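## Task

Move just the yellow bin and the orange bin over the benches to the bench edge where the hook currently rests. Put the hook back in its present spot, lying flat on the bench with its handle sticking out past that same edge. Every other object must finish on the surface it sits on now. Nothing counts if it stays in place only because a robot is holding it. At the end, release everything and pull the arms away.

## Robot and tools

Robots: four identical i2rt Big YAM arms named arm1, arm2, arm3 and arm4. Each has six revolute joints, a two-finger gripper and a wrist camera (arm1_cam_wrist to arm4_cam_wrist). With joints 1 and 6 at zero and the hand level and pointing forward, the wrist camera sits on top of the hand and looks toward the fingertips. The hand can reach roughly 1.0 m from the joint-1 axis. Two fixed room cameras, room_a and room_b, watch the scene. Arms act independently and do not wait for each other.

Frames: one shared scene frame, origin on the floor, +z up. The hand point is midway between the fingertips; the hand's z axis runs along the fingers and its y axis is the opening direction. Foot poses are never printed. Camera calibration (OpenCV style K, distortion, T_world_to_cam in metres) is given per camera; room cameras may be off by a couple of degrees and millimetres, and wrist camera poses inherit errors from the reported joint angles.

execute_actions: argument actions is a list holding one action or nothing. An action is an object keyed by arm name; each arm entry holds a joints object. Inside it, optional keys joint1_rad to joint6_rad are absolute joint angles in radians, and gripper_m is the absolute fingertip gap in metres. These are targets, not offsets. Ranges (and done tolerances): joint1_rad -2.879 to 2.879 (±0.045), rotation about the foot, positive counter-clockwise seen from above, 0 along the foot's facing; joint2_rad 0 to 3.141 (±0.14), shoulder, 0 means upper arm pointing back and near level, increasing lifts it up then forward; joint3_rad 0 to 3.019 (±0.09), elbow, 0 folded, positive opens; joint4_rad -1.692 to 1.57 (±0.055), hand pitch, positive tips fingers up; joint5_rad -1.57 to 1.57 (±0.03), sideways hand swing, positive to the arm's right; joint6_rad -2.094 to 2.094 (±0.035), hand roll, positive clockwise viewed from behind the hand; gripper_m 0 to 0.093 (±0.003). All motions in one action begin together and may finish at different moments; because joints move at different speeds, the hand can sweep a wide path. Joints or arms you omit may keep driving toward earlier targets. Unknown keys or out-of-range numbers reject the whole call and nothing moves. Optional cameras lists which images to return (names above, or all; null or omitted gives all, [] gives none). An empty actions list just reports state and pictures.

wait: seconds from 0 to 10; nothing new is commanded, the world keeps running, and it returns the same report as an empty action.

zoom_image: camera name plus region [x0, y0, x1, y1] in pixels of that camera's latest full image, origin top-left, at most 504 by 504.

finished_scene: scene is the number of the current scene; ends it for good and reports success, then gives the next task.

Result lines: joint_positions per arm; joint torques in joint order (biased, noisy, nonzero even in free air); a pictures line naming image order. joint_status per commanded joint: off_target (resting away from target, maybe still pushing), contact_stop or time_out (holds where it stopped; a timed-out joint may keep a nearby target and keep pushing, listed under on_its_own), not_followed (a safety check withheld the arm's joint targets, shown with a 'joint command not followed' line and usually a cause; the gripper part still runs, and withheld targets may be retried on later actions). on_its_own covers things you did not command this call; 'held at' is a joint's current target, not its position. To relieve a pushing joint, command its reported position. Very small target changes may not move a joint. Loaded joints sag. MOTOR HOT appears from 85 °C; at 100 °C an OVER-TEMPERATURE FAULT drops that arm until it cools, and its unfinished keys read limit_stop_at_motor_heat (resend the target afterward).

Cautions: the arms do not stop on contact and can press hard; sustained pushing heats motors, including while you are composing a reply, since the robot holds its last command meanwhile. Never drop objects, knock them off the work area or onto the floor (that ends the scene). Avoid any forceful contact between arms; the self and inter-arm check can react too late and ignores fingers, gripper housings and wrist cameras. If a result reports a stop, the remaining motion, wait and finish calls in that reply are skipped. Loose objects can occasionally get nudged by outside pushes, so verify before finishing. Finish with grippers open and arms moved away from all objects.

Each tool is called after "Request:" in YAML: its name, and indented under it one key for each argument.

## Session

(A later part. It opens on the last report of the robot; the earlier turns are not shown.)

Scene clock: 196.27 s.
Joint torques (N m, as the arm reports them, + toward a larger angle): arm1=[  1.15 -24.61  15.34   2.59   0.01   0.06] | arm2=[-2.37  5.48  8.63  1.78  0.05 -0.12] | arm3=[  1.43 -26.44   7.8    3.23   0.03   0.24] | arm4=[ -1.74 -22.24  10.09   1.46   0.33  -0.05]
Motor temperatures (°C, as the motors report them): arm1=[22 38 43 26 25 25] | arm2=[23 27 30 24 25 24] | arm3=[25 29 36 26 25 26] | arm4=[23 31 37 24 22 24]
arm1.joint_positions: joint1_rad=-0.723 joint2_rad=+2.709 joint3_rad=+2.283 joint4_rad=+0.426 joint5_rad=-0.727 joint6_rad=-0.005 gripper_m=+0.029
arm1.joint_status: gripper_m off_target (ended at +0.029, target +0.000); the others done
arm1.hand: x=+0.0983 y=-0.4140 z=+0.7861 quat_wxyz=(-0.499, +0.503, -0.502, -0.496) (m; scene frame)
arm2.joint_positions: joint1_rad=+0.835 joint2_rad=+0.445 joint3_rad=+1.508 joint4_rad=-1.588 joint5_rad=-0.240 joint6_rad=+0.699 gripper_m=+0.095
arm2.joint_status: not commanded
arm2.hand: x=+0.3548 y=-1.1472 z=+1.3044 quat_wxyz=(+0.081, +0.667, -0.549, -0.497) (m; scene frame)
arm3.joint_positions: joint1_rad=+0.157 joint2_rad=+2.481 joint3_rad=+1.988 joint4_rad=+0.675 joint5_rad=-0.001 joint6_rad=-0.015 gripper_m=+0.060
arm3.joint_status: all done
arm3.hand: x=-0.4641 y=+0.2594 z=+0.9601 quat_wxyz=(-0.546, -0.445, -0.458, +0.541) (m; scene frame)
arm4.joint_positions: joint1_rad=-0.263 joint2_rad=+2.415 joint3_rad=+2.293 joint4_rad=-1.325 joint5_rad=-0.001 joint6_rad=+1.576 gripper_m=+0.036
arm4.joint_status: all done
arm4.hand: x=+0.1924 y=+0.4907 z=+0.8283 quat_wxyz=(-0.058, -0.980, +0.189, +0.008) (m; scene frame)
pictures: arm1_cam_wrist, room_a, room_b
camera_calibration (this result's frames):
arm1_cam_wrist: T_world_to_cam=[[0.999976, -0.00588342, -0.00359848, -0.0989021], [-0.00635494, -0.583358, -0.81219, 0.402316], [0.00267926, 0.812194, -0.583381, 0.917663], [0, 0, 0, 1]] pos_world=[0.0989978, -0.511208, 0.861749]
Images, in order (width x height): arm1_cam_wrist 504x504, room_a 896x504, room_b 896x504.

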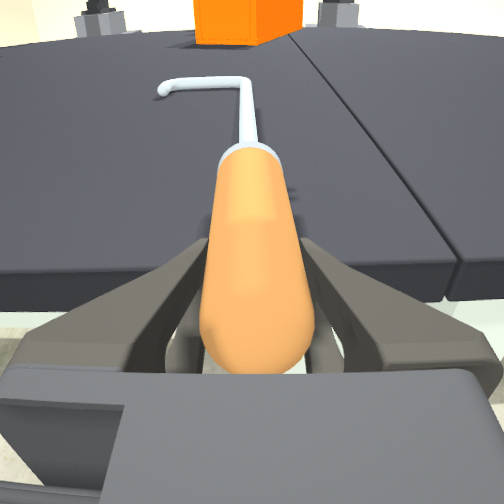

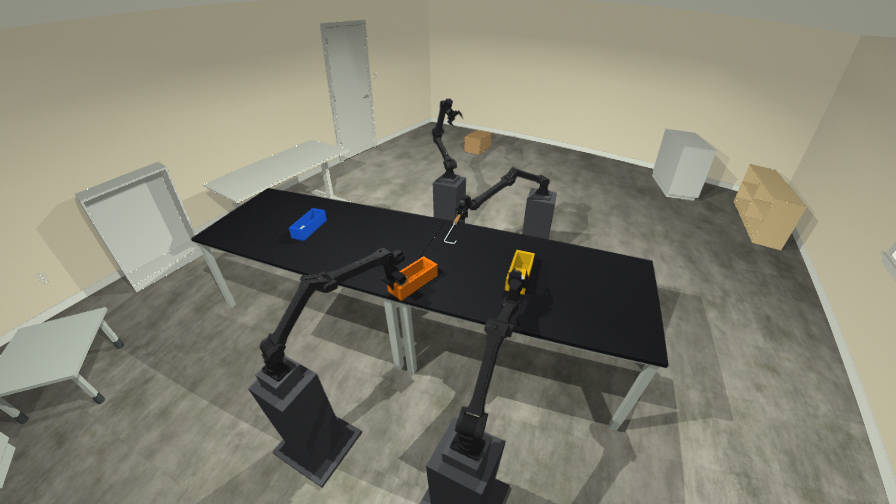

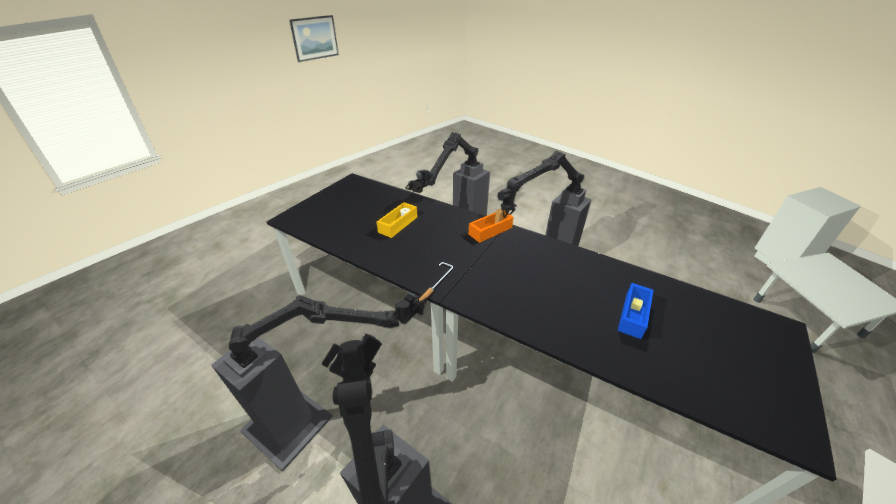

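Request:
execute_actions:
  actions:
    - {"arm1": {"joints": {"joint1_rad": 0.0, "joint2_rad": 2.13, "joint3_rad": 1.81, "joint4_rad": 0.63, "joint5_rad": 0.0, "joint6_rad": -1.57}}, "arm3": {"joints": {"joint2_rad": 1.6, "joint3_rad": 1.1, "joint4_rad": 0.3}}, "arm4": {"joints": {"joint2_rad": 1.96, "joint3_rad": 1.19, "joint4_rad": 0.13, "joint6_rad": 0.0}}}
  cameras: ["arm1_cam_wrist", "arm3_cam_wrist", "arm4_cam_wrist", "room_a", "room_b"]

Scene clock: 217.73 s.
Joint torques (N m, as the arm reports them, + toward a larger angle): arm1=[  0.93 -23.71  13.91   3.04  -0.06  -0.27] | arm2=[-2.44  5.34  8.67  1.68  0.04 -0.13] | arm3=[  1.43 -14.88   8.19   2.05   0.03   0.24] | arm4=[ -1.85 -15.96   7.68   3.01   0.19  -0.09]
Motor temperatures (°C, as the motors report them): arm1=[22 39 44 26 25 25] | arm2=[23 27 30 24 25 24] | arm3=[25 29 34 26 25 26] | arm4=[23 31 36 24 22 24]
arm1.joint_positions: joint1_rad=+0.002 joint2_rad=+2.159 joint3_rad=+1.777 joint4_rad=+0.593 joint5_rad=+0.000 joint6_rad=-1.531 gripper_m=+0.029
arm1.joint_status: joint6_rad time_out (moved -1.526 of -1.565); the others done
arm1.on_its_own: joint6_rad reads -1.531 and still pushes toward -1.570 since a time_out
arm1.hand: x=-0.4416 y=-0.3081 z=+1.0333 quat_wxyz=(-0.774, +0.633, -0.015, -0.015) (m; scene frame)
arm2.joint_positions: joint1_rad=+0.835 joint2_rad=+0.445 joint3_rad=+1.508 joint4_rad=-1.588 joint5_rad=-0.240 joint6_rad=+0.699 gripper_m=+0.095
arm2.joint_status: not commanded
arm2.hand: x=+0.3548 y=-1.1472 z=+1.3044 quat_wxyz=(+0.081, +0.667, -0.549, -0.497) (m; scene frame)
arm3.joint_positions: joint1_rad=+0.157 joint2_rad=+1.588 joint3_rad=+1.104 joint4_rad=+0.313 joint5_rad=-0.001 joint6_rad=-0.015 gripper_m=+0.060
arm3.joint_status: all done
arm3.hand: x=-0.4698 y=+0.5240 z=+1.0750 quat_wxyz=(-0.459, -0.532, -0.549, +0.454) (m; scene frame)
arm4.joint_positions: joint1_rad=-0.263 joint2_rad=+1.975 joint3_rad=+1.176 joint4_rad=+0.106 joint5_rad=-0.001 joint6_rad=+0.010 gripper_m=+0.036
arm4.joint_status: all done
arm4.hand: x=+0.2185 y=+0.5565 z=+0.8091 quat_wxyz=(-0.241, -0.753, -0.506, +0.346) (m; scene frame)
pictures: arm1_cam_wrist, arm3_cam_wrist, arm4_cam_wrist, room_a, room_b
camera_calibration (this result's frames):
arm1_cam_wrist: T_world_to_cam=[[0.047996, -0.202938, 0.978015, -1.05285], [0.814843, -0.55834, -0.155844, 0.35351], [0.577691, 0.804409, 0.138565, 0.482904], [0, 0, 0, 1]] pos_world=[-0.516492, -0.404736, 1.01788]
arm3_cam_wrist: T_world_to_cam=[[-0.999656, -0.0262191, -0.0000764099, -0.454287], [-0.0185511, 0.709349, -0.704613, 0.382212], [0.0185285, -0.704369, -0.709592, 1.26406], [0, 0, 0, 1]] pos_world=[-0.470462, 0.60733, 1.16624]
arm4_cam_wrist: T_world_to_cam=[[-0.930857, 0.365234, -0.0104929, 0.00722319], [0.356394, 0.901247, -0.246447, -0.373451], [-0.0805541, -0.233146, -0.969099, 1.05858], [0, 0, 0, 1]] pos_world=[0.225093, 0.580739, 0.933913]
Images, in order (width x height): arm1_cam_wrist 504x504, arm3_cam_wrist 504x504, arm4_cam_wrist 504x504, room_a 896x504, room_b 896x504.

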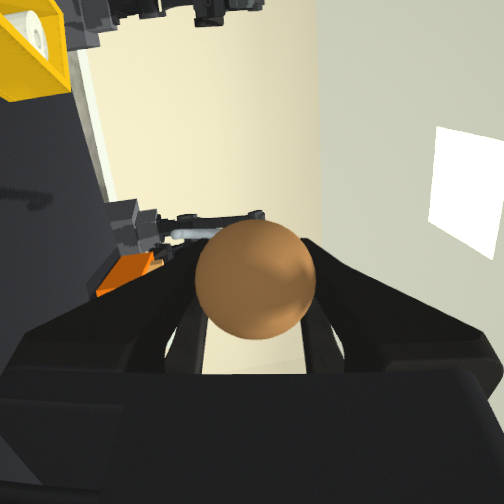

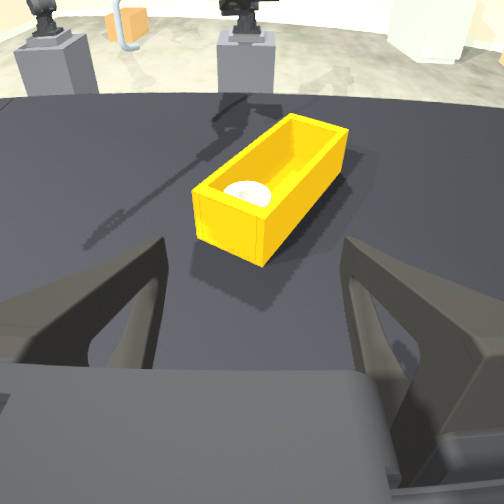

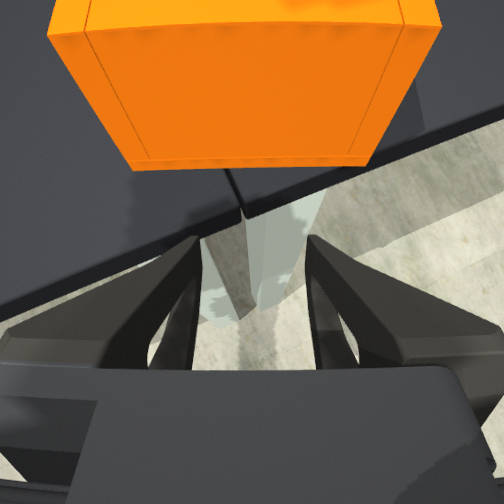

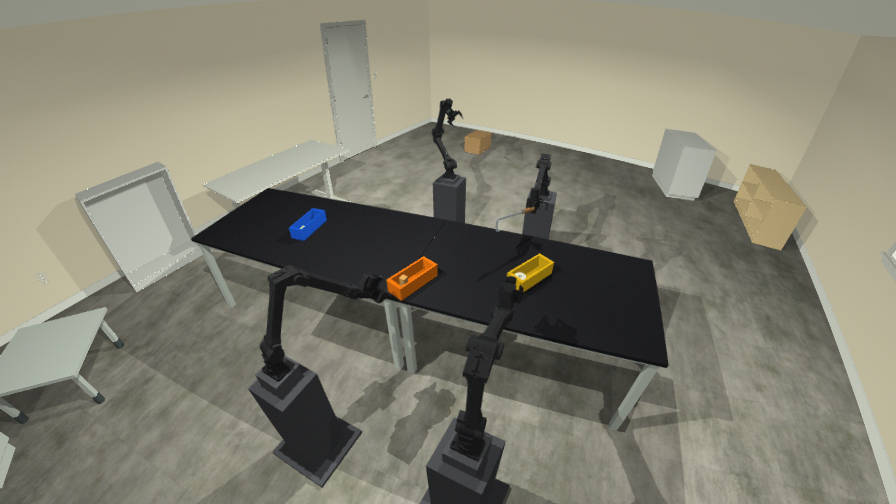

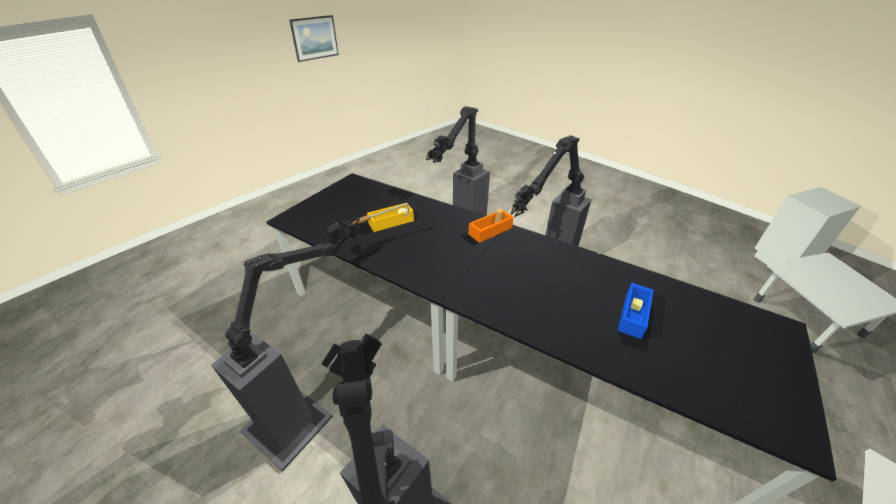

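Request:
execute_actions:
  actions:
    - {"arm1": {"joints": {"joint1_rad": 0.08, "joint2_rad": 2.21, "joint3_rad": 1.99, "joint4_rad": 0.35, "joint5_rad": -0.33}}, "arm4": {"joints": {"joint2_rad": 2.245, "joint3_rad": 1.58, "joint4_rad": 0.39, "gripper_m": 0.06}}}
  cameras: ["arm1_cam_wrist", "arm3_cam_wrist", "arm4_cam_wrist", "room_a", "room_b"]

Request:
zoom_image:
  camera: "room_b"
  region: [310, 180, 440, 260]

Request:
zoom_image:
  camera: "room_a"
  region: [480, 200, 600, 300]

Scene clock: 239.10 s.
Joint torques (N m, as the arm reports them, + toward a larger angle): arm1=[  1.52 -23.65  20.02   2.83  -0.09  -0.21] | arm2=[-1.86  5.37  8.63  1.71  0.02 -0.13] | arm3=[  1.37 -14.77   8.21   2.07   0.03   0.24] | arm4=[ -1.23 -18.77  10.43   3.05   0.22  -0.06]
Motor temperatures (°C, as the motors report them): arm1=[22 39 45 26 25 25] | arm2=[23 27 30 24 25 24] | arm3=[25 28 33 26 25 26] | arm4=[23 31 36 24 22 24]
arm1.joint_positions: joint1_rad=+0.076 joint2_rad=+2.234 joint3_rad=+1.892 joint4_rad=+0.321 joint5_rad=-0.330 joint6_rad=-1.536 gripper_m=+0.029
arm1.joint_status: joint3_rad time_out (moved +0.115 of +0.213); the others done
arm1.on_its_own: joint3_rad reads +1.892 and still pushes toward +1.990 since a time_out
arm1.hand: x=-0.5638 y=-0.2934 z=+0.9706 quat_wxyz=(-0.679, +0.706, +0.126, -0.155) (m; scene frame)
arm2.joint_positions: joint1_rad=+0.835 joint2_rad=+0.445 joint3_rad=+1.508 joint4_rad=-1.588 joint5_rad=-0.240 joint6_rad=+0.699 gripper_m=+0.095
arm2.joint_status: not commanded
arm2.hand: x=+0.3548 y=-1.1472 z=+1.3044 quat_wxyz=(+0.081, +0.667, -0.549, -0.497) (m; scene frame)
arm3.joint_positions: joint1_rad=+0.157 joint2_rad=+1.588 joint3_rad=+1.104 joint4_rad=+0.313 joint5_rad=-0.001 joint6_rad=-0.015 gripper_m=+0.060
arm3.joint_status: not commanded
arm3.hand: x=-0.4698 y=+0.5240 z=+1.0750 quat_wxyz=(-0.459, -0.532, -0.549, +0.454) (m; scene frame)
arm4.joint_positions: joint1_rad=-0.263 joint2_rad=+2.241 joint3_rad=+1.536 joint4_rad=+0.364 joint5_rad=-0.002 joint6_rad=+0.008 gripper_m=+0.060
arm4.joint_status: all done
arm4.hand: x=+0.1654 y=+0.4222 z=+0.8420 quat_wxyz=(-0.327, -0.679, -0.457, +0.472) (m; scene frame)
pictures: arm1_cam_wrist, arm3_cam_wrist, arm4_cam_wrist, room_a, room_b
camera_calibration (this result's frames):
arm1_cam_wrist: T_world_to_cam=[[0.0406933, 0.0443745, 0.998186, -0.933805], [0.976733, -0.212296, -0.0303811, 0.522587], [0.210562, 0.976197, -0.0519811, 0.578633], [0, 0, 0, 1]] pos_world=[-0.594266, -0.41248, 0.978065]
arm3_cam_wrist: T_world_to_cam=[[-0.999656, -0.0262191, -0.0000764099, -0.454287], [-0.0185511, 0.709349, -0.704613, 0.382212], [0.0185285, -0.704369, -0.709592, 1.26406], [0, 0, 0, 1]] pos_world=[-0.470462, 0.60733, 1.16624]
arm4_cam_wrist: T_world_to_cam=[[-0.932148, 0.361991, -0.00790292, 0.00664952], [0.302782, 0.76734, -0.565254, 0.108395], [-0.198552, -0.529293, -0.824879, 1.07798], [0, 0, 0, 1]] pos_world=[0.187413, 0.484983, 0.950523]
Images, in order (width x height): arm1_cam_wrist 504x504, arm3_cam_wrist 504x504, arm4_cam_wrist 504x504, room_a 896x504, room_b 896x504.

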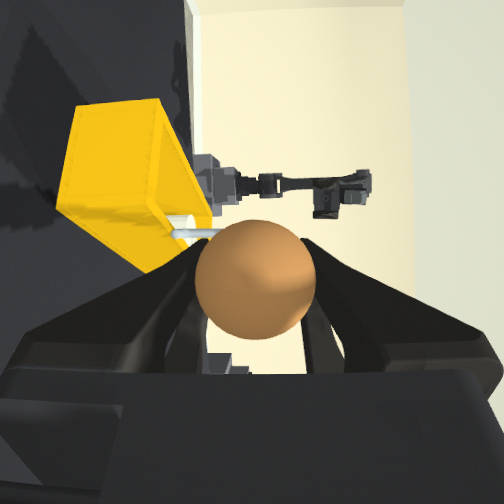

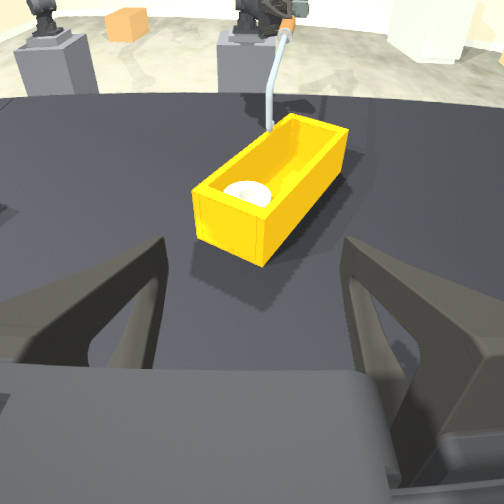

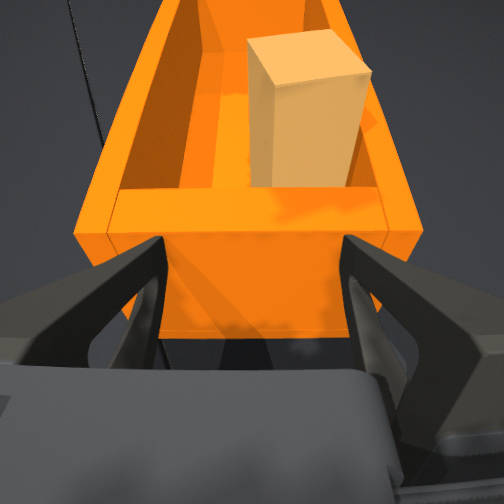

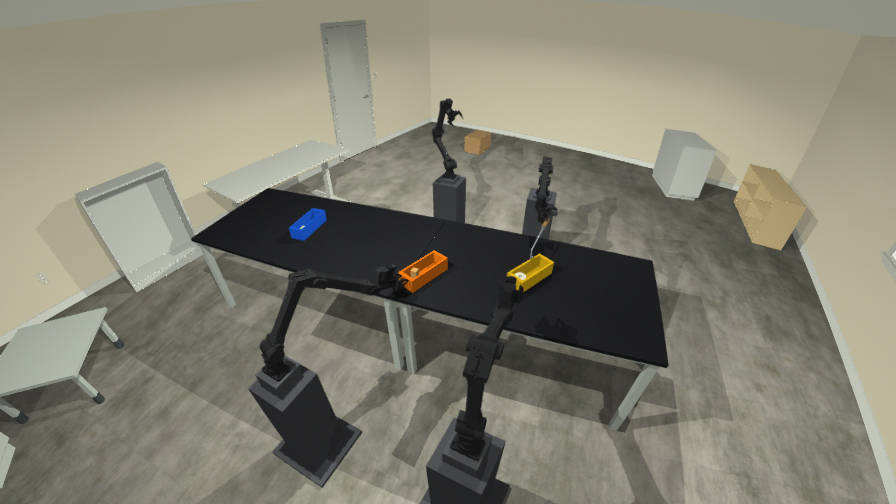

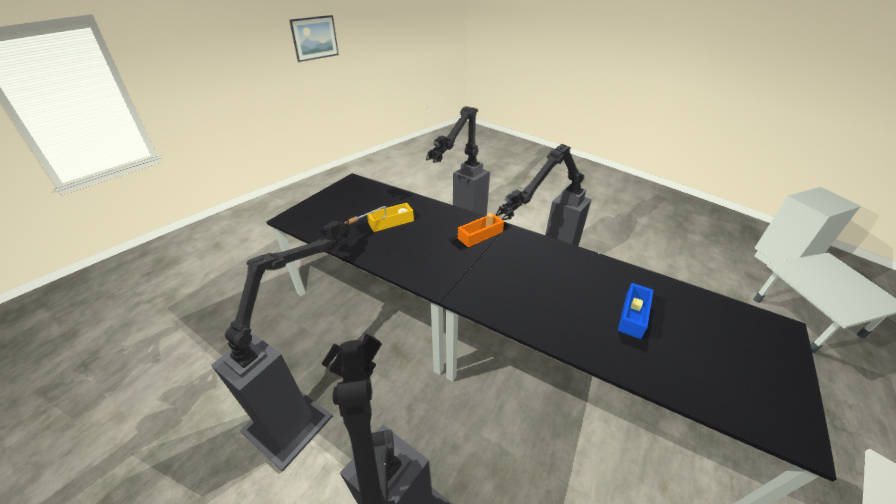

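Region (310, 180, 440, 260) of room_b's 896x504 image, scaled by 3.877, with more detail than that image has; it fills the top 310 rows of this view, and the rest is white.

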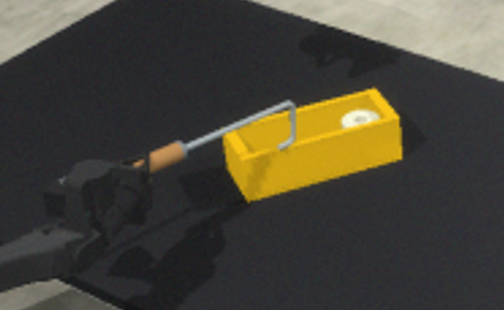

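Region (480, 200, 600, 300) of room_a's 896x504 image, scaled by 4.200, with more detail than that image has.

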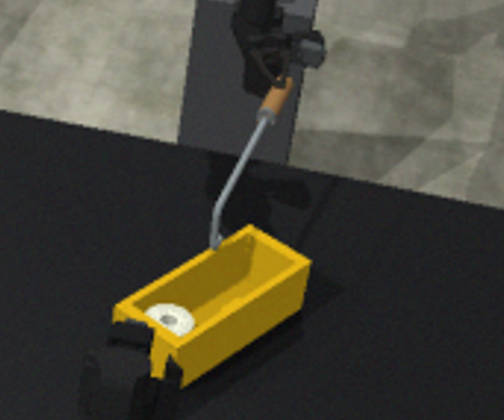

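Request:
execute_actions:
  actions: []

Scene clock: 256.53 s.
Joint torques (N m, as the arm reports them, + toward a larger angle): arm1=[  1.55 -23.6   20.09   2.81  -0.09  -0.21] | arm2=[-2.07  5.49  8.56  1.7   0.05 -0.11] | arm3=[  1.37 -14.82   8.22   2.07   0.04   0.25] | arm4=[ -1.58 -18.6   10.64   2.96   0.21  -0.05]
Motor temperatures (°C, as the motors report them): arm1=[22 39 51 26 25 25] | arm2=[23 27 30 24 25 24] | arm3=[25 27 33 25 25 26] | arm4=[23 31 37 24 22 24]
arm1.joint_positions: joint1_rad=+0.076 joint2_rad=+2.234 joint3_rad=+1.892 joint4_rad=+0.321 joint5_rad=-0.330 joint6_rad=-1.536 gripper_m=+0.029
arm1.joint_status: joint3_rad time_out (moved +0.115 of +0.213); the others done
arm1.on_its_own: joint3_rad reads +1.892 and still pushes toward +1.990 since a time_out
arm1.hand: x=-0.5638 y=-0.2934 z=+0.9706 quat_wxyz=(-0.679, +0.706, +0.126, -0.155) (m; scene frame)
arm2.joint_positions: joint1_rad=+0.835 joint2_rad=+0.445 joint3_rad=+1.508 joint4_rad=-1.588 joint5_rad=-0.240 joint6_rad=+0.699 gripper_m=+0.095
arm2.joint_status: not commanded
arm2.hand: x=+0.3548 y=-1.1472 z=+1.3044 quat_wxyz=(+0.081, +0.667, -0.549, -0.497) (m; scene frame)
arm3.joint_positions: joint1_rad=+0.157 joint2_rad=+1.588 joint3_rad=+1.104 joint4_rad=+0.313 joint5_rad=-0.001 joint6_rad=-0.015 gripper_m=+0.060
arm3.joint_status: not commanded
arm3.hand: x=-0.4698 y=+0.5240 z=+1.0750 quat_wxyz=(-0.459, -0.532, -0.549, +0.454) (m; scene frame)
arm4.joint_positions: joint1_rad=-0.263 joint2_rad=+2.241 joint3_rad=+1.536 joint4_rad=+0.364 joint5_rad=-0.002 joint6_rad=+0.008 gripper_m=+0.060
arm4.joint_status: all done
arm4.hand: x=+0.1654 y=+0.4222 z=+0.8420 quat_wxyz=(-0.327, -0.679, -0.457, +0.472) (m; scene frame)
pictures: arm1_cam_wrist, arm2_cam_wrist, arm3_cam_wrist, arm4_cam_wrist, room_a, room_b
camera_calibration (this result's frames):
arm1_cam_wrist: T_world_to_cam=[[0.0406933, 0.0443745, 0.998186, -0.933805], [0.976733, -0.212296, -0.0303811, 0.522587], [0.210562, 0.976197, -0.0519811, 0.578633], [0, 0, 0, 1]] pos_world=[-0.594266, -0.41248, 0.978065]
arm2_cam_wrist: T_world_to_cam=[[0.654967, 0.372713, -0.657345, 1.056], [0.350973, -0.920421, -0.172173, -0.95088], [-0.669205, -0.117943, -0.733658, 1.18109], [0, 0, 0, 1]] pos_world=[0.432482, -1.12949, 1.39696]
arm3_cam_wrist: T_world_to_cam=[[-0.999656, -0.0262191, -0.0000764099, -0.454287], [-0.0185511, 0.709349, -0.704613, 0.382212], [0.0185285, -0.704369, -0.709592, 1.26406], [0, 0, 0, 1]] pos_world=[-0.470462, 0.60733, 1.16624]
arm4_cam_wrist: T_world_to_cam=[[-0.932148, 0.361991, -0.00790292, 0.00664952], [0.302782, 0.76734, -0.565254, 0.108395], [-0.198552, -0.529293, -0.824879, 1.07798], [0, 0, 0, 1]] pos_world=[0.187413, 0.484983, 0.950523]
Images, in order (width x height): arm1_cam_wrist 504x504, arm2_cam_wrist 504x504, arm3_cam_wrist 504x504, arm4_cam_wrist 504x504, room_a 896x504, room_b 896x504.

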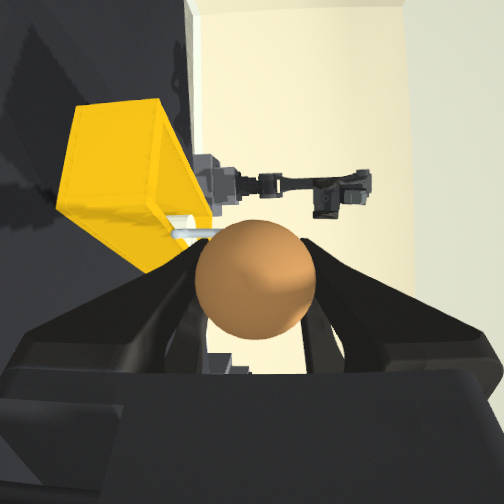

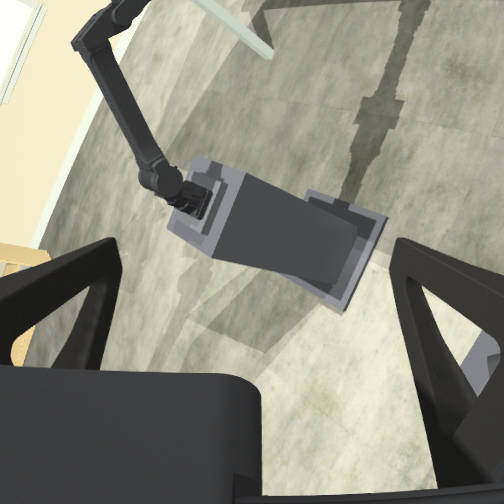

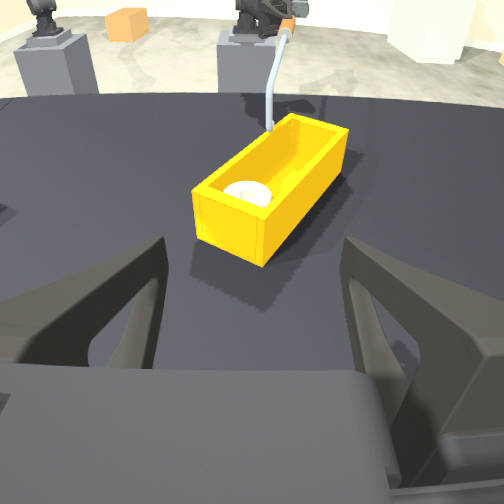

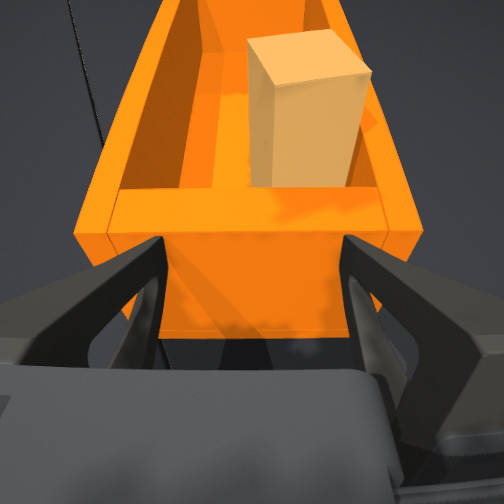

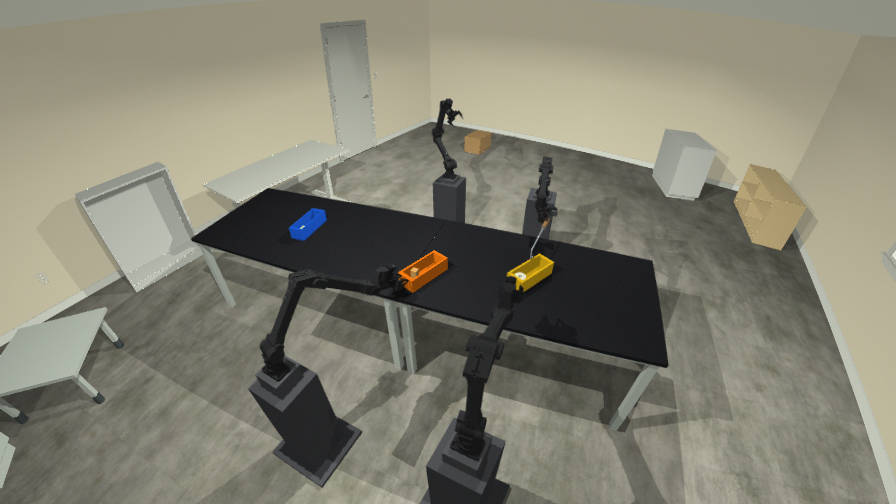

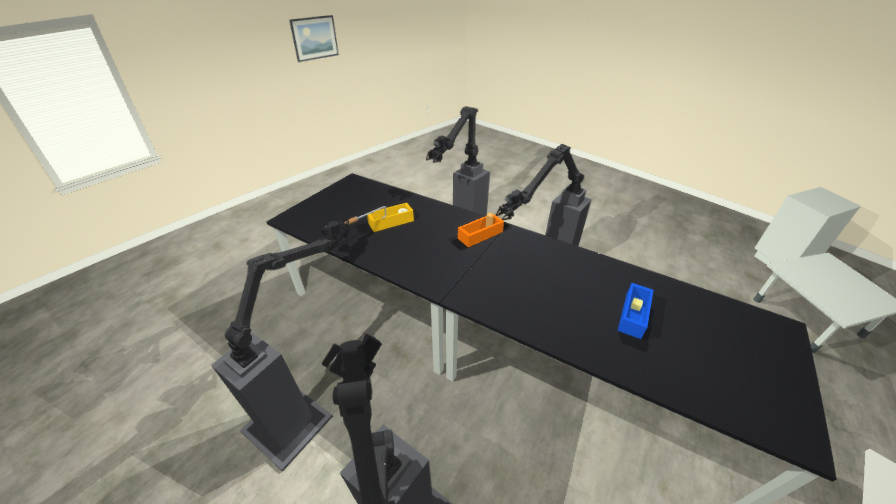

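Request:
execute_actions:
  actions:
    - {"arm1": {"joints": {"joint3_rad": 1.93, "joint4_rad": 0.42}}, "arm4": {"joints": {"joint2_rad": 2.52, "joint3_rad": 1.93, "joint4_rad": 0.68}}}
  cameras: ["arm3_cam_wrist", "arm4_cam_wrist"]

Request:
execute_actions:
  actions:
    - {"arm1": {"joints": {"joint5_rad": -0.44}}, "arm4": {"joints": {"joint2_rad": 2.67, "joint3_rad": 2.19, "joint4_rad": 0.68}}}
  cameras: ["arm1_cam_wrist", "arm3_cam_wrist", "arm4_cam_wrist", "room_b"]

Scene clock: 263.43 s.
Joint torques (N m, as the arm reports them, + toward a larger angle): arm1=[  1.56 -24.03  14.52   3.72  -0.07  -0.22] | arm2=[-2.5   5.31  8.63  1.77  0.06 -0.12] | arm3=[  1.36 -14.83   8.21   2.09   0.03   0.24] | arm4=[ -1.36 -19.73  11.51   3.05   0.16   0.  ]
Motor temperatures (°C, as the motors report them): arm1=[22 39 52 26 25 25] | arm2=[23 27 30 24 25 24] | arm3=[25 27 33 25 25 26] | arm4=[23 31 37 24 22 24]
arm1.joint_positions: joint1_rad=+0.076 joint2_rad=+2.234 joint3_rad=+1.892 joint4_rad=+0.366 joint5_rad=-0.330 joint6_rad=-1.536 gripper_m=+0.029
arm1.joint_status: all done
arm1.hand: x=-0.5638 y=-0.2932 z=+0.9813 quat_wxyz=(-0.695, +0.690, +0.128, -0.153) (m; scene frame)
arm2.joint_positions: joint1_rad=+0.835 joint2_rad=+0.445 joint3_rad=+1.508 joint4_rad=-1.588 joint5_rad=-0.240 joint6_rad=+0.699 gripper_m=+0.095
arm2.joint_status: not commanded
arm2.hand: x=+0.3548 y=-1.1472 z=+1.3044 quat_wxyz=(+0.081, +0.667, -0.549, -0.497) (m; scene frame)
arm3.joint_positions: joint1_rad=+0.157 joint2_rad=+1.588 joint3_rad=+1.104 joint4_rad=+0.313 joint5_rad=-0.001 joint6_rad=-0.015 gripper_m=+0.060
arm3.joint_status: not commanded
arm3.hand: x=-0.4698 y=+0.5240 z=+1.0750 quat_wxyz=(-0.459, -0.532, -0.549, +0.454) (m; scene frame)
arm4.joint_positions: joint1_rad=-0.263 joint2_rad=+2.496 joint3_rad=+1.881 joint4_rad=+0.654 joint5_rad=+0.000 joint6_rad=+0.003 gripper_m=+0.060
arm4.joint_status: all done
arm4.hand: x=+0.1317 y=+0.3383 z=+0.8795 quat_wxyz=(-0.406, -0.577, -0.389, +0.592) (m; scene frame)
pictures: arm3_cam_wrist, arm4_cam_wrist
camera_calibration (this result's frames):
arm3_cam_wrist: T_world_to_cam=[[-0.999656, -0.0262191, -0.0000764099, -0.454287], [-0.0185511, 0.709349, -0.704613, 0.382212], [0.0185285, -0.704369, -0.709592, 1.26406], [0, 0, 0, 1]] pos_world=[-0.470462, 0.60733, 1.16624]
arm4_cam_wrist: T_world_to_cam=[[-0.931677, 0.363286, -0.000965486, -0.000706861], [0.202671, 0.517558, -0.831299, 0.535885], [-0.301499, -0.774698, -0.555825, 0.917775], [0, 0, 0, 1]] pos_world=[0.167442, 0.433903, 0.955602]
Images, in order (width x height): arm3_cam_wrist 504x504, arm4_cam_wrist 504x504.

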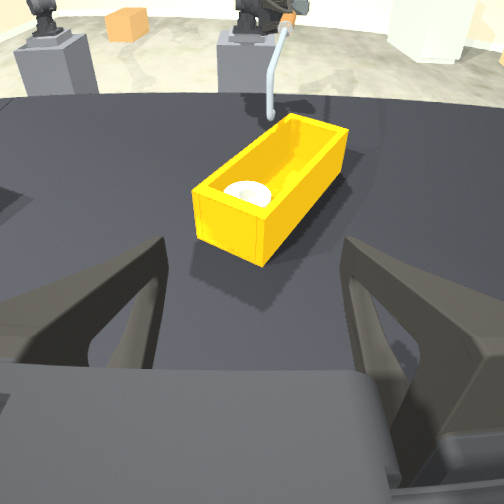

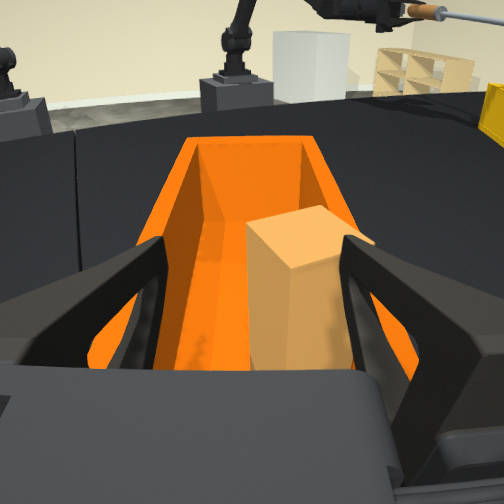

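Scene clock: 264.47 s.
Joint torques (N m, as the arm reports them, + toward a larger angle): arm1=[  0.84 -23.27  14.45   3.63  -0.13  -0.21] | arm2=[-2.28  5.14  8.59  1.75  0.05 -0.12] | arm3=[  1.33 -14.8    8.22   2.08   0.03   0.24] | arm4=[ -1.34 -21.63  11.8    2.39   0.14  -0.05]
Motor temperatures (°C, as the motors report them): arm1=[22 39 51 26 25 25] | arm2=[23 27 30 24 25 24] | arm3=[25 27 33 25 25 26] | arm4=[23 31 38 24 22 24]
arm1.joint_positions: joint1_rad=+0.079 joint2_rad=+2.234 joint3_rad=+1.892 joint4_rad=+0.366 joint5_rad=-0.439 joint6_rad=-1.536 gripper_m=+0.029
arm1.joint_status: all done
arm1.hand: x=-0.5841 y=-0.3020 z=+0.9813 quat_wxyz=(-0.686, +0.682, +0.167, -0.192) (m; scene frame)
arm2.joint_positions: joint1_rad=+0.835 joint2_rad=+0.445 joint3_rad=+1.508 joint4_rad=-1.588 joint5_rad=-0.240 joint6_rad=+0.699 gripper_m=+0.095
arm2.joint_status: not commanded
arm2.hand: x=+0.3548 y=-1.1472 z=+1.3044 quat_wxyz=(+0.081, +0.667, -0.549, -0.497) (m; scene frame)
arm3.joint_positions: joint1_rad=+0.157 joint2_rad=+1.588 joint3_rad=+1.104 joint4_rad=+0.313 joint5_rad=-0.001 joint6_rad=-0.015 gripper_m=+0.060
arm3.joint_status: not commanded
arm3.hand: x=-0.4698 y=+0.5240 z=+1.0750 quat_wxyz=(-0.459, -0.532, -0.549, +0.454) (m; scene frame)
arm4.joint_positions: joint1_rad=-0.263 joint2_rad=+2.643 joint3_rad=+2.140 joint4_rad=+0.667 joint5_rad=+0.000 joint6_rad=+0.003 gripper_m=+0.060
arm4.joint_status: all done
arm4.hand: x=+0.1164 y=+0.2998 z=+0.8943 quat_wxyz=(-0.430, -0.539, -0.363, +0.627) (m; scene frame)
pictures: arm1_cam_wrist, arm3_cam_wrist, arm4_cam_wrist, room_b
camera_calibration (this result's frames):
arm1_cam_wrist: T_world_to_cam=[[0.042293, 0.00358691, 0.999099, -0.955564], [0.994213, -0.098991, -0.0417308, 0.596438], [0.0987521, 0.995082, -0.00775278, 0.488922], [0, 0, 0, 1]] pos_world=[-0.600855, -0.424047, 0.983383]
arm3_cam_wrist: T_world_to_cam=[[-0.999656, -0.0262191, -0.0000764099, -0.454287], [-0.0185511, 0.709349, -0.704613, 0.382212], [0.0185285, -0.704369, -0.709592, 1.26406], [0, 0, 0, 1]] pos_world=[-0.470462, 0.60733, 1.16624]
arm4_cam_wrist: T_world_to_cam=[[-0.931484, 0.363781, -0.000425735, -0.00160836], [0.163233, 0.416922, -0.894165, 0.662147], [-0.325103, -0.83297, -0.447738, 0.815105], [0, 0, 0, 1]] pos_world=[0.15541, 0.403479, 0.957021]
Images, in order (width x height): arm1_cam_wrist 504x504, arm3_cam_wrist 504x504, arm4_cam_wrist 504x504, room_b 896x504.

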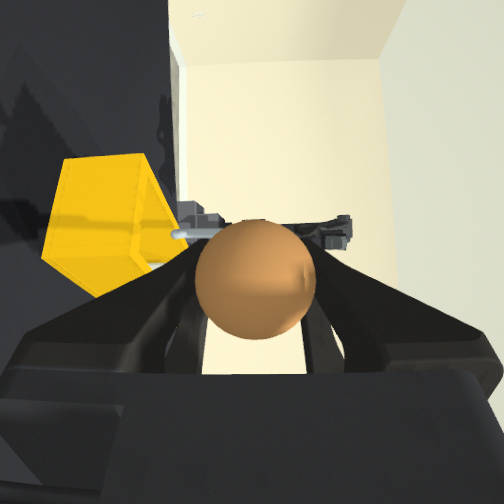

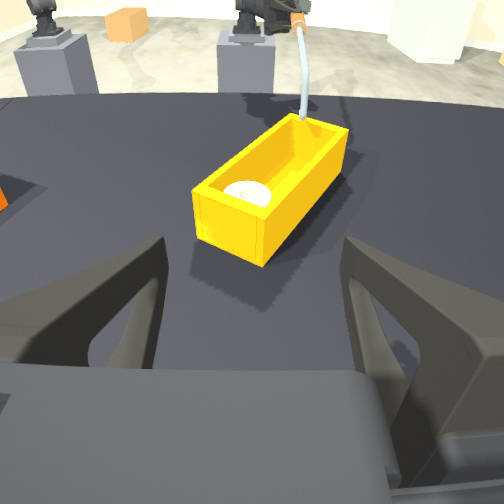

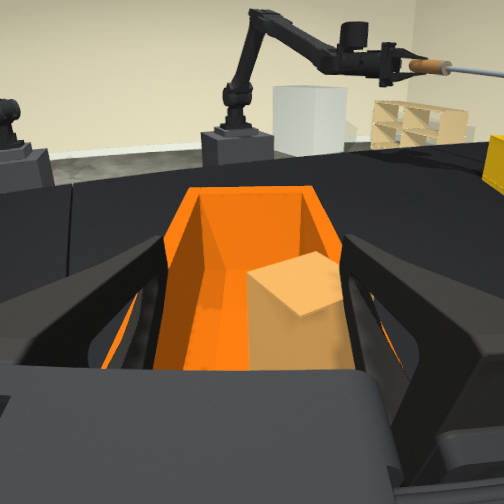

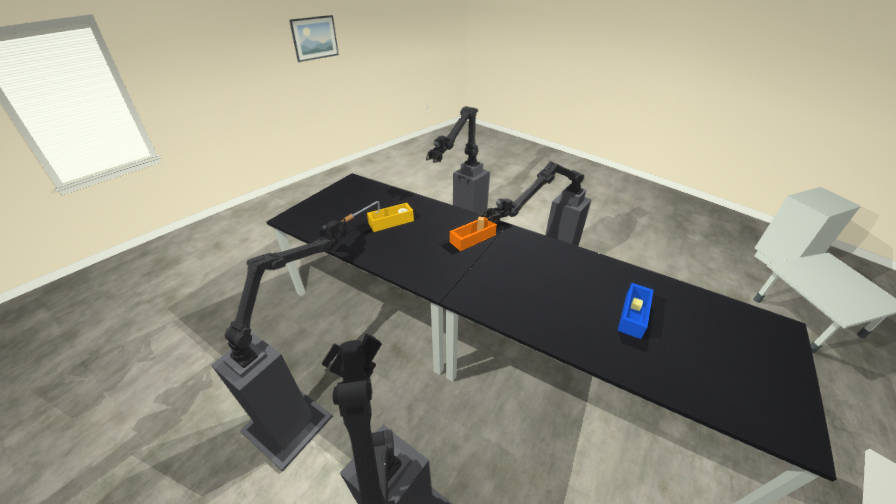

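Request:
zoom_image:
  camera: "room_b"
  region: [430, 180, 550, 260]

Region (430, 180, 550, 260) of room_b's 896x504 image, scaled by 4.200, with more detail than that image has.

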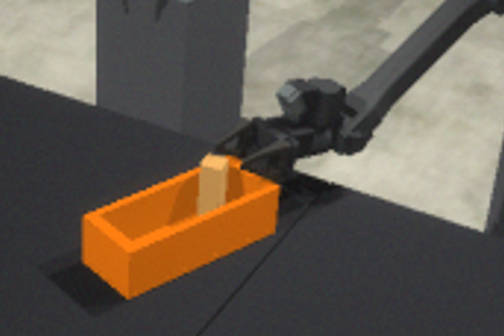

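Request:
execute_actions:
  actions:
    - {"arm1": {"joints": {"joint2_rad": 2.31}}, "arm4": {"joints": {"joint2_rad": 2.29, "joint3_rad": 1.57, "joint4_rad": 0.39}}}
  cameras: ["arm1_cam_wrist", "arm3_cam_wrist", "arm4_cam_wrist", "room_b"]

Scene clock: 287.23 s.
Joint torques (N m, as the arm reports them, + toward a larger angle): arm1=[  1.13 -24.87  14.17   2.7   -0.11   0.01] | arm2=[-1.96  5.42  8.61  1.7   0.05 -0.12] | arm3=[  1.35 -14.77   8.21   2.08   0.02   0.24] | arm4=[ -0.89 -17.65   7.74   1.72   0.17  -0.03]
Motor temperatures (°C, as the motors report them): arm1=[22 40 47 26 25 25] | arm2=[23 27 30 24 25 24] | arm3=[25 27 33 25 25 26] | arm4=[23 32 39 24 22 24]
arm1.joint_positions: joint1_rad=+0.079 joint2_rad=+2.339 joint3_rad=+1.892 joint4_rad=+0.393 joint5_rad=-0.440 joint6_rad=-1.559 gripper_m=+0.029
arm1.joint_status: all done
arm1.hand: x=-0.5851 y=-0.2935 z=+0.8947 quat_wxyz=(-0.660, +0.707, +0.170, -0.189) (m; scene frame)
arm2.joint_positions: joint1_rad=+0.835 joint2_rad=+0.445 joint3_rad=+1.508 joint4_rad=-1.588 joint5_rad=-0.240 joint6_rad=+0.699 gripper_m=+0.095
arm2.joint_status: not commanded
arm2.hand: x=+0.3548 y=-1.1472 z=+1.3044 quat_wxyz=(+0.081, +0.667, -0.549, -0.497) (m; scene frame)
arm3.joint_positions: joint1_rad=+0.157 joint2_rad=+1.588 joint3_rad=+1.104 joint4_rad=+0.313 joint5_rad=-0.001 joint6_rad=-0.015 gripper_m=+0.060
arm3.joint_status: not commanded
arm3.hand: x=-0.4698 y=+0.5240 z=+1.0750 quat_wxyz=(-0.459, -0.532, -0.549, +0.454) (m; scene frame)
arm4.joint_positions: joint1_rad=-0.263 joint2_rad=+2.283 joint3_rad=+1.563 joint4_rad=+0.401 joint5_rad=+0.000 joint6_rad=+0.003 gripper_m=+0.060
arm4.joint_status: all done
arm4.hand: x=+0.1617 y=+0.4144 z=+0.8310 quat_wxyz=(-0.330, -0.673, -0.454, +0.481) (m; scene frame)
pictures: arm1_cam_wrist, arm3_cam_wrist, arm4_cam_wrist, room_b
camera_calibration (this result's frames):
arm1_cam_wrist: T_world_to_cam=[[0.0165967, 0.0702812, 0.997389, -0.862981], [0.99502, -0.0992153, -0.00956601, 0.566301], [0.098284, 0.992581, -0.0715778, 0.535958], [0, 0, 0, 1]] pos_world=[-0.601834, -0.415144, 0.904508]
arm3_cam_wrist: T_world_to_cam=[[-0.999656, -0.0262191, -0.0000764099, -0.454287], [-0.0185511, 0.709349, -0.704613, 0.382212], [0.0185285, -0.704369, -0.709592, 1.26406], [0, 0, 0, 1]] pos_world=[-0.470462, 0.60733, 1.16624]
arm4_cam_wrist: T_world_to_cam=[[-0.93198, 0.362502, -0.00245255, 0.00114849], [0.295523, 0.755827, -0.584287, 0.131057], [-0.209952, -0.545269, -0.811543, 1.06148], [0, 0, 0, 1]] pos_world=[0.185199, 0.479319, 0.938014]
Images, in order (width x height): arm1_cam_wrist 504x504, arm3_cam_wrist 504x504, arm4_cam_wrist 504x504, room_b 896x504.

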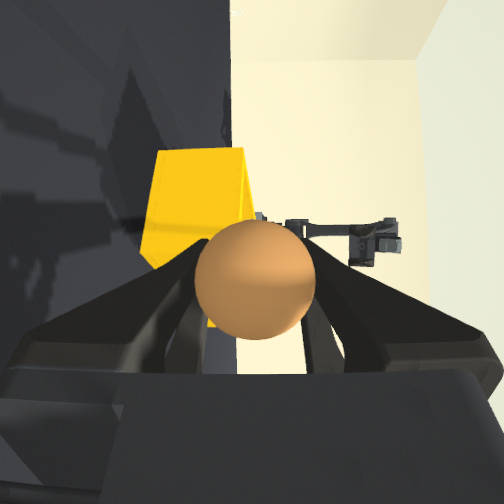

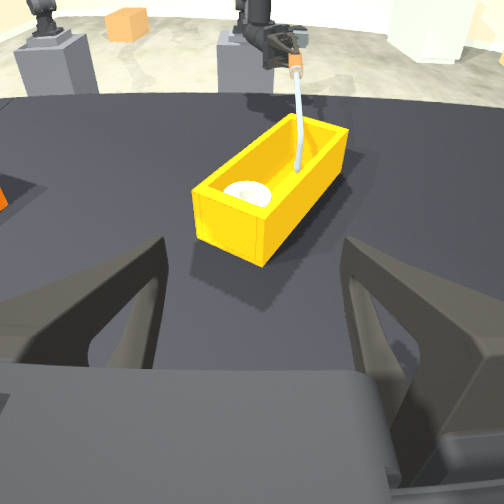

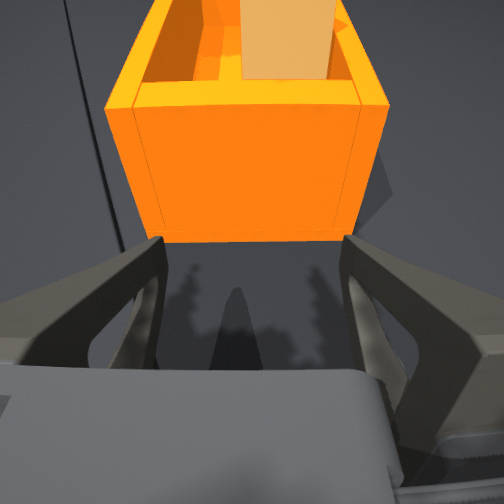

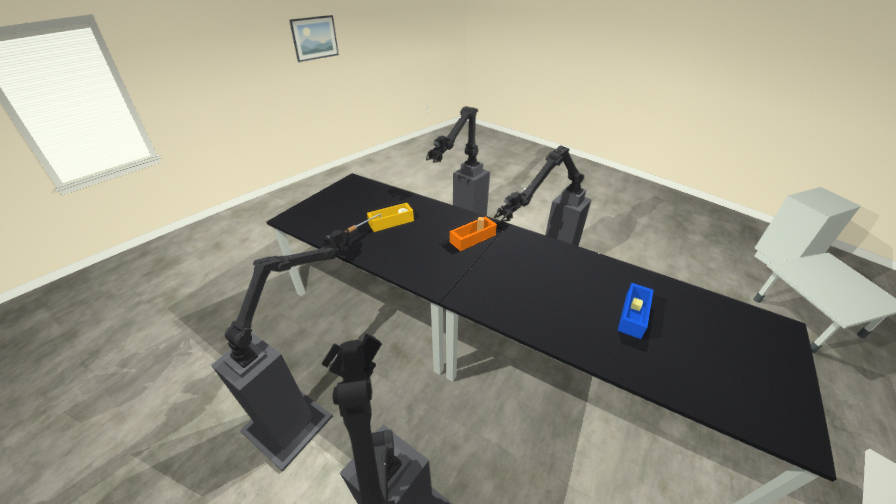

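Request:
execute_actions:
  actions:
    - {"arm1": {"joints": {"joint2_rad": 1.955, "joint3_rad": 1.52, "joint4_rad": 0.2}}, "arm4": {"joints": {"joint2_rad": 2.46, "joint3_rad": 1.83, "joint4_rad": 0.48}}}
  cameras: ["arm3_cam_wrist", "arm4_cam_wrist", "room_b"]

Scene clock: 312.07 s.
Joint torques (N m, as the arm reports them, + toward a larger angle): arm1=[  1.27 -20.44  10.15   1.84  -0.3    0.26] | arm2=[-2.35  5.53  8.68  1.65  0.05 -0.12] | arm3=[  1.38 -14.82   8.22   2.08   0.03   0.25] | arm4=[ -1.75 -20.82  10.68   3.16   0.18  -0.05]
Motor temperatures (°C, as the motors report them): arm1=[22 41 46 26 25 25] | arm2=[23 27 30 24 25 24] | arm3=[25 27 33 25 25 26] | arm4=[23 32 36 24 22 24]
arm1.joint_positions: joint1_rad=+0.077 joint2_rad=+1.982 joint3_rad=+1.525 joint4_rad=+0.197 joint5_rad=-0.438 joint6_rad=-1.583 gripper_m=+0.029
arm1.joint_status: all done
arm1.hand: x=-0.5752 y=-0.3997 z=+0.9403 quat_wxyz=(-0.585, +0.771, +0.163, -0.192) (m; scene frame)
arm2.joint_positions: joint1_rad=+0.835 joint2_rad=+0.445 joint3_rad=+1.508 joint4_rad=-1.588 joint5_rad=-0.240 joint6_rad=+0.699 gripper_m=+0.095
arm2.joint_status: not commanded
arm2.hand: x=+0.3548 y=-1.1472 z=+1.3044 quat_wxyz=(+0.081, +0.667, -0.549, -0.497) (m; scene frame)
arm3.joint_positions: joint1_rad=+0.157 joint2_rad=+1.588 joint3_rad=+1.104 joint4_rad=+0.313 joint5_rad=-0.001 joint6_rad=-0.015 gripper_m=+0.060
arm3.joint_status: not commanded
arm3.hand: x=-0.4698 y=+0.5240 z=+1.0750 quat_wxyz=(-0.459, -0.532, -0.549, +0.454) (m; scene frame)
arm4.joint_positions: joint1_rad=-0.263 joint2_rad=+2.456 joint3_rad=+1.788 joint4_rad=+0.456 joint5_rad=+0.000 joint6_rad=+0.003 gripper_m=+0.060
arm4.joint_status: all done
arm4.hand: x=+0.1410 y=+0.3617 z=+0.8158 quat_wxyz=(-0.354, -0.647, -0.436, +0.516) (m; scene frame)
pictures: arm3_cam_wrist, arm4_cam_wrist, room_b
camera_calibration (this result's frames):
arm3_cam_wrist: T_world_to_cam=[[-0.999656, -0.0262191, -0.0000764099, -0.454287], [-0.0185511, 0.709349, -0.704613, 0.382212], [0.0185285, -0.704369, -0.709592, 1.26406], [0, 0, 0, 1]] pos_world=[-0.470462, 0.60733, 1.16624]
arm4_cam_wrist: T_world_to_cam=[[-0.931874, 0.362778, -0.00185303, 0.000254555], [0.271472, 0.69393, -0.666907, 0.261275], [-0.240653, -0.621976, -0.745139, 0.993936], [0, 0, 0, 1]] pos_world=[0.168502, 0.436806, 0.914867]
Images, in order (width x height): arm3_cam_wrist 504x504, arm4_cam_wrist 504x504, room_b 896x504.

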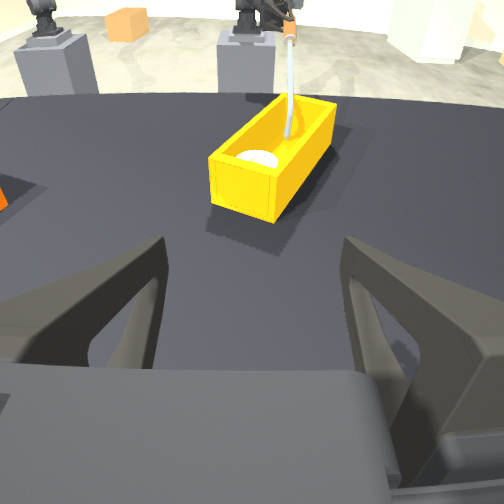

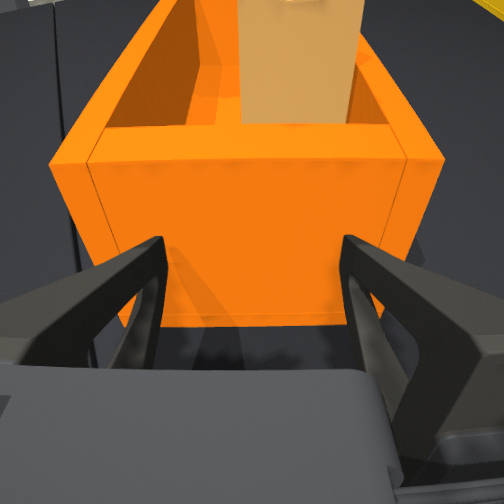

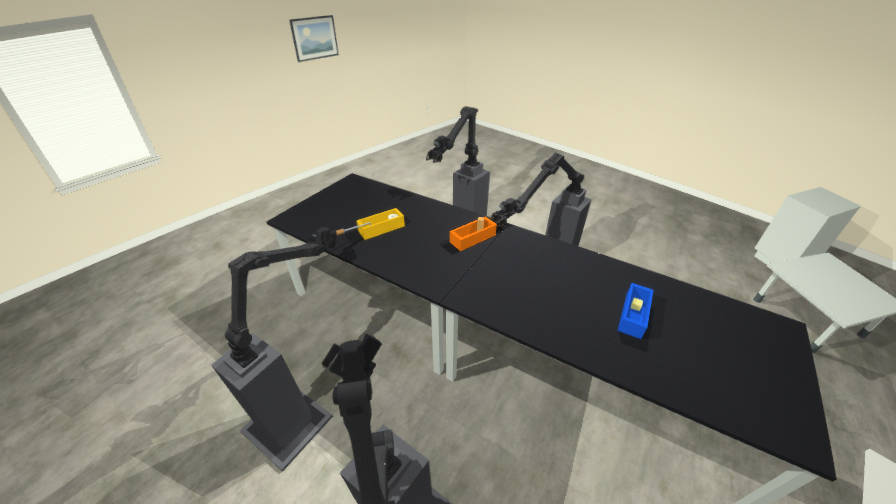

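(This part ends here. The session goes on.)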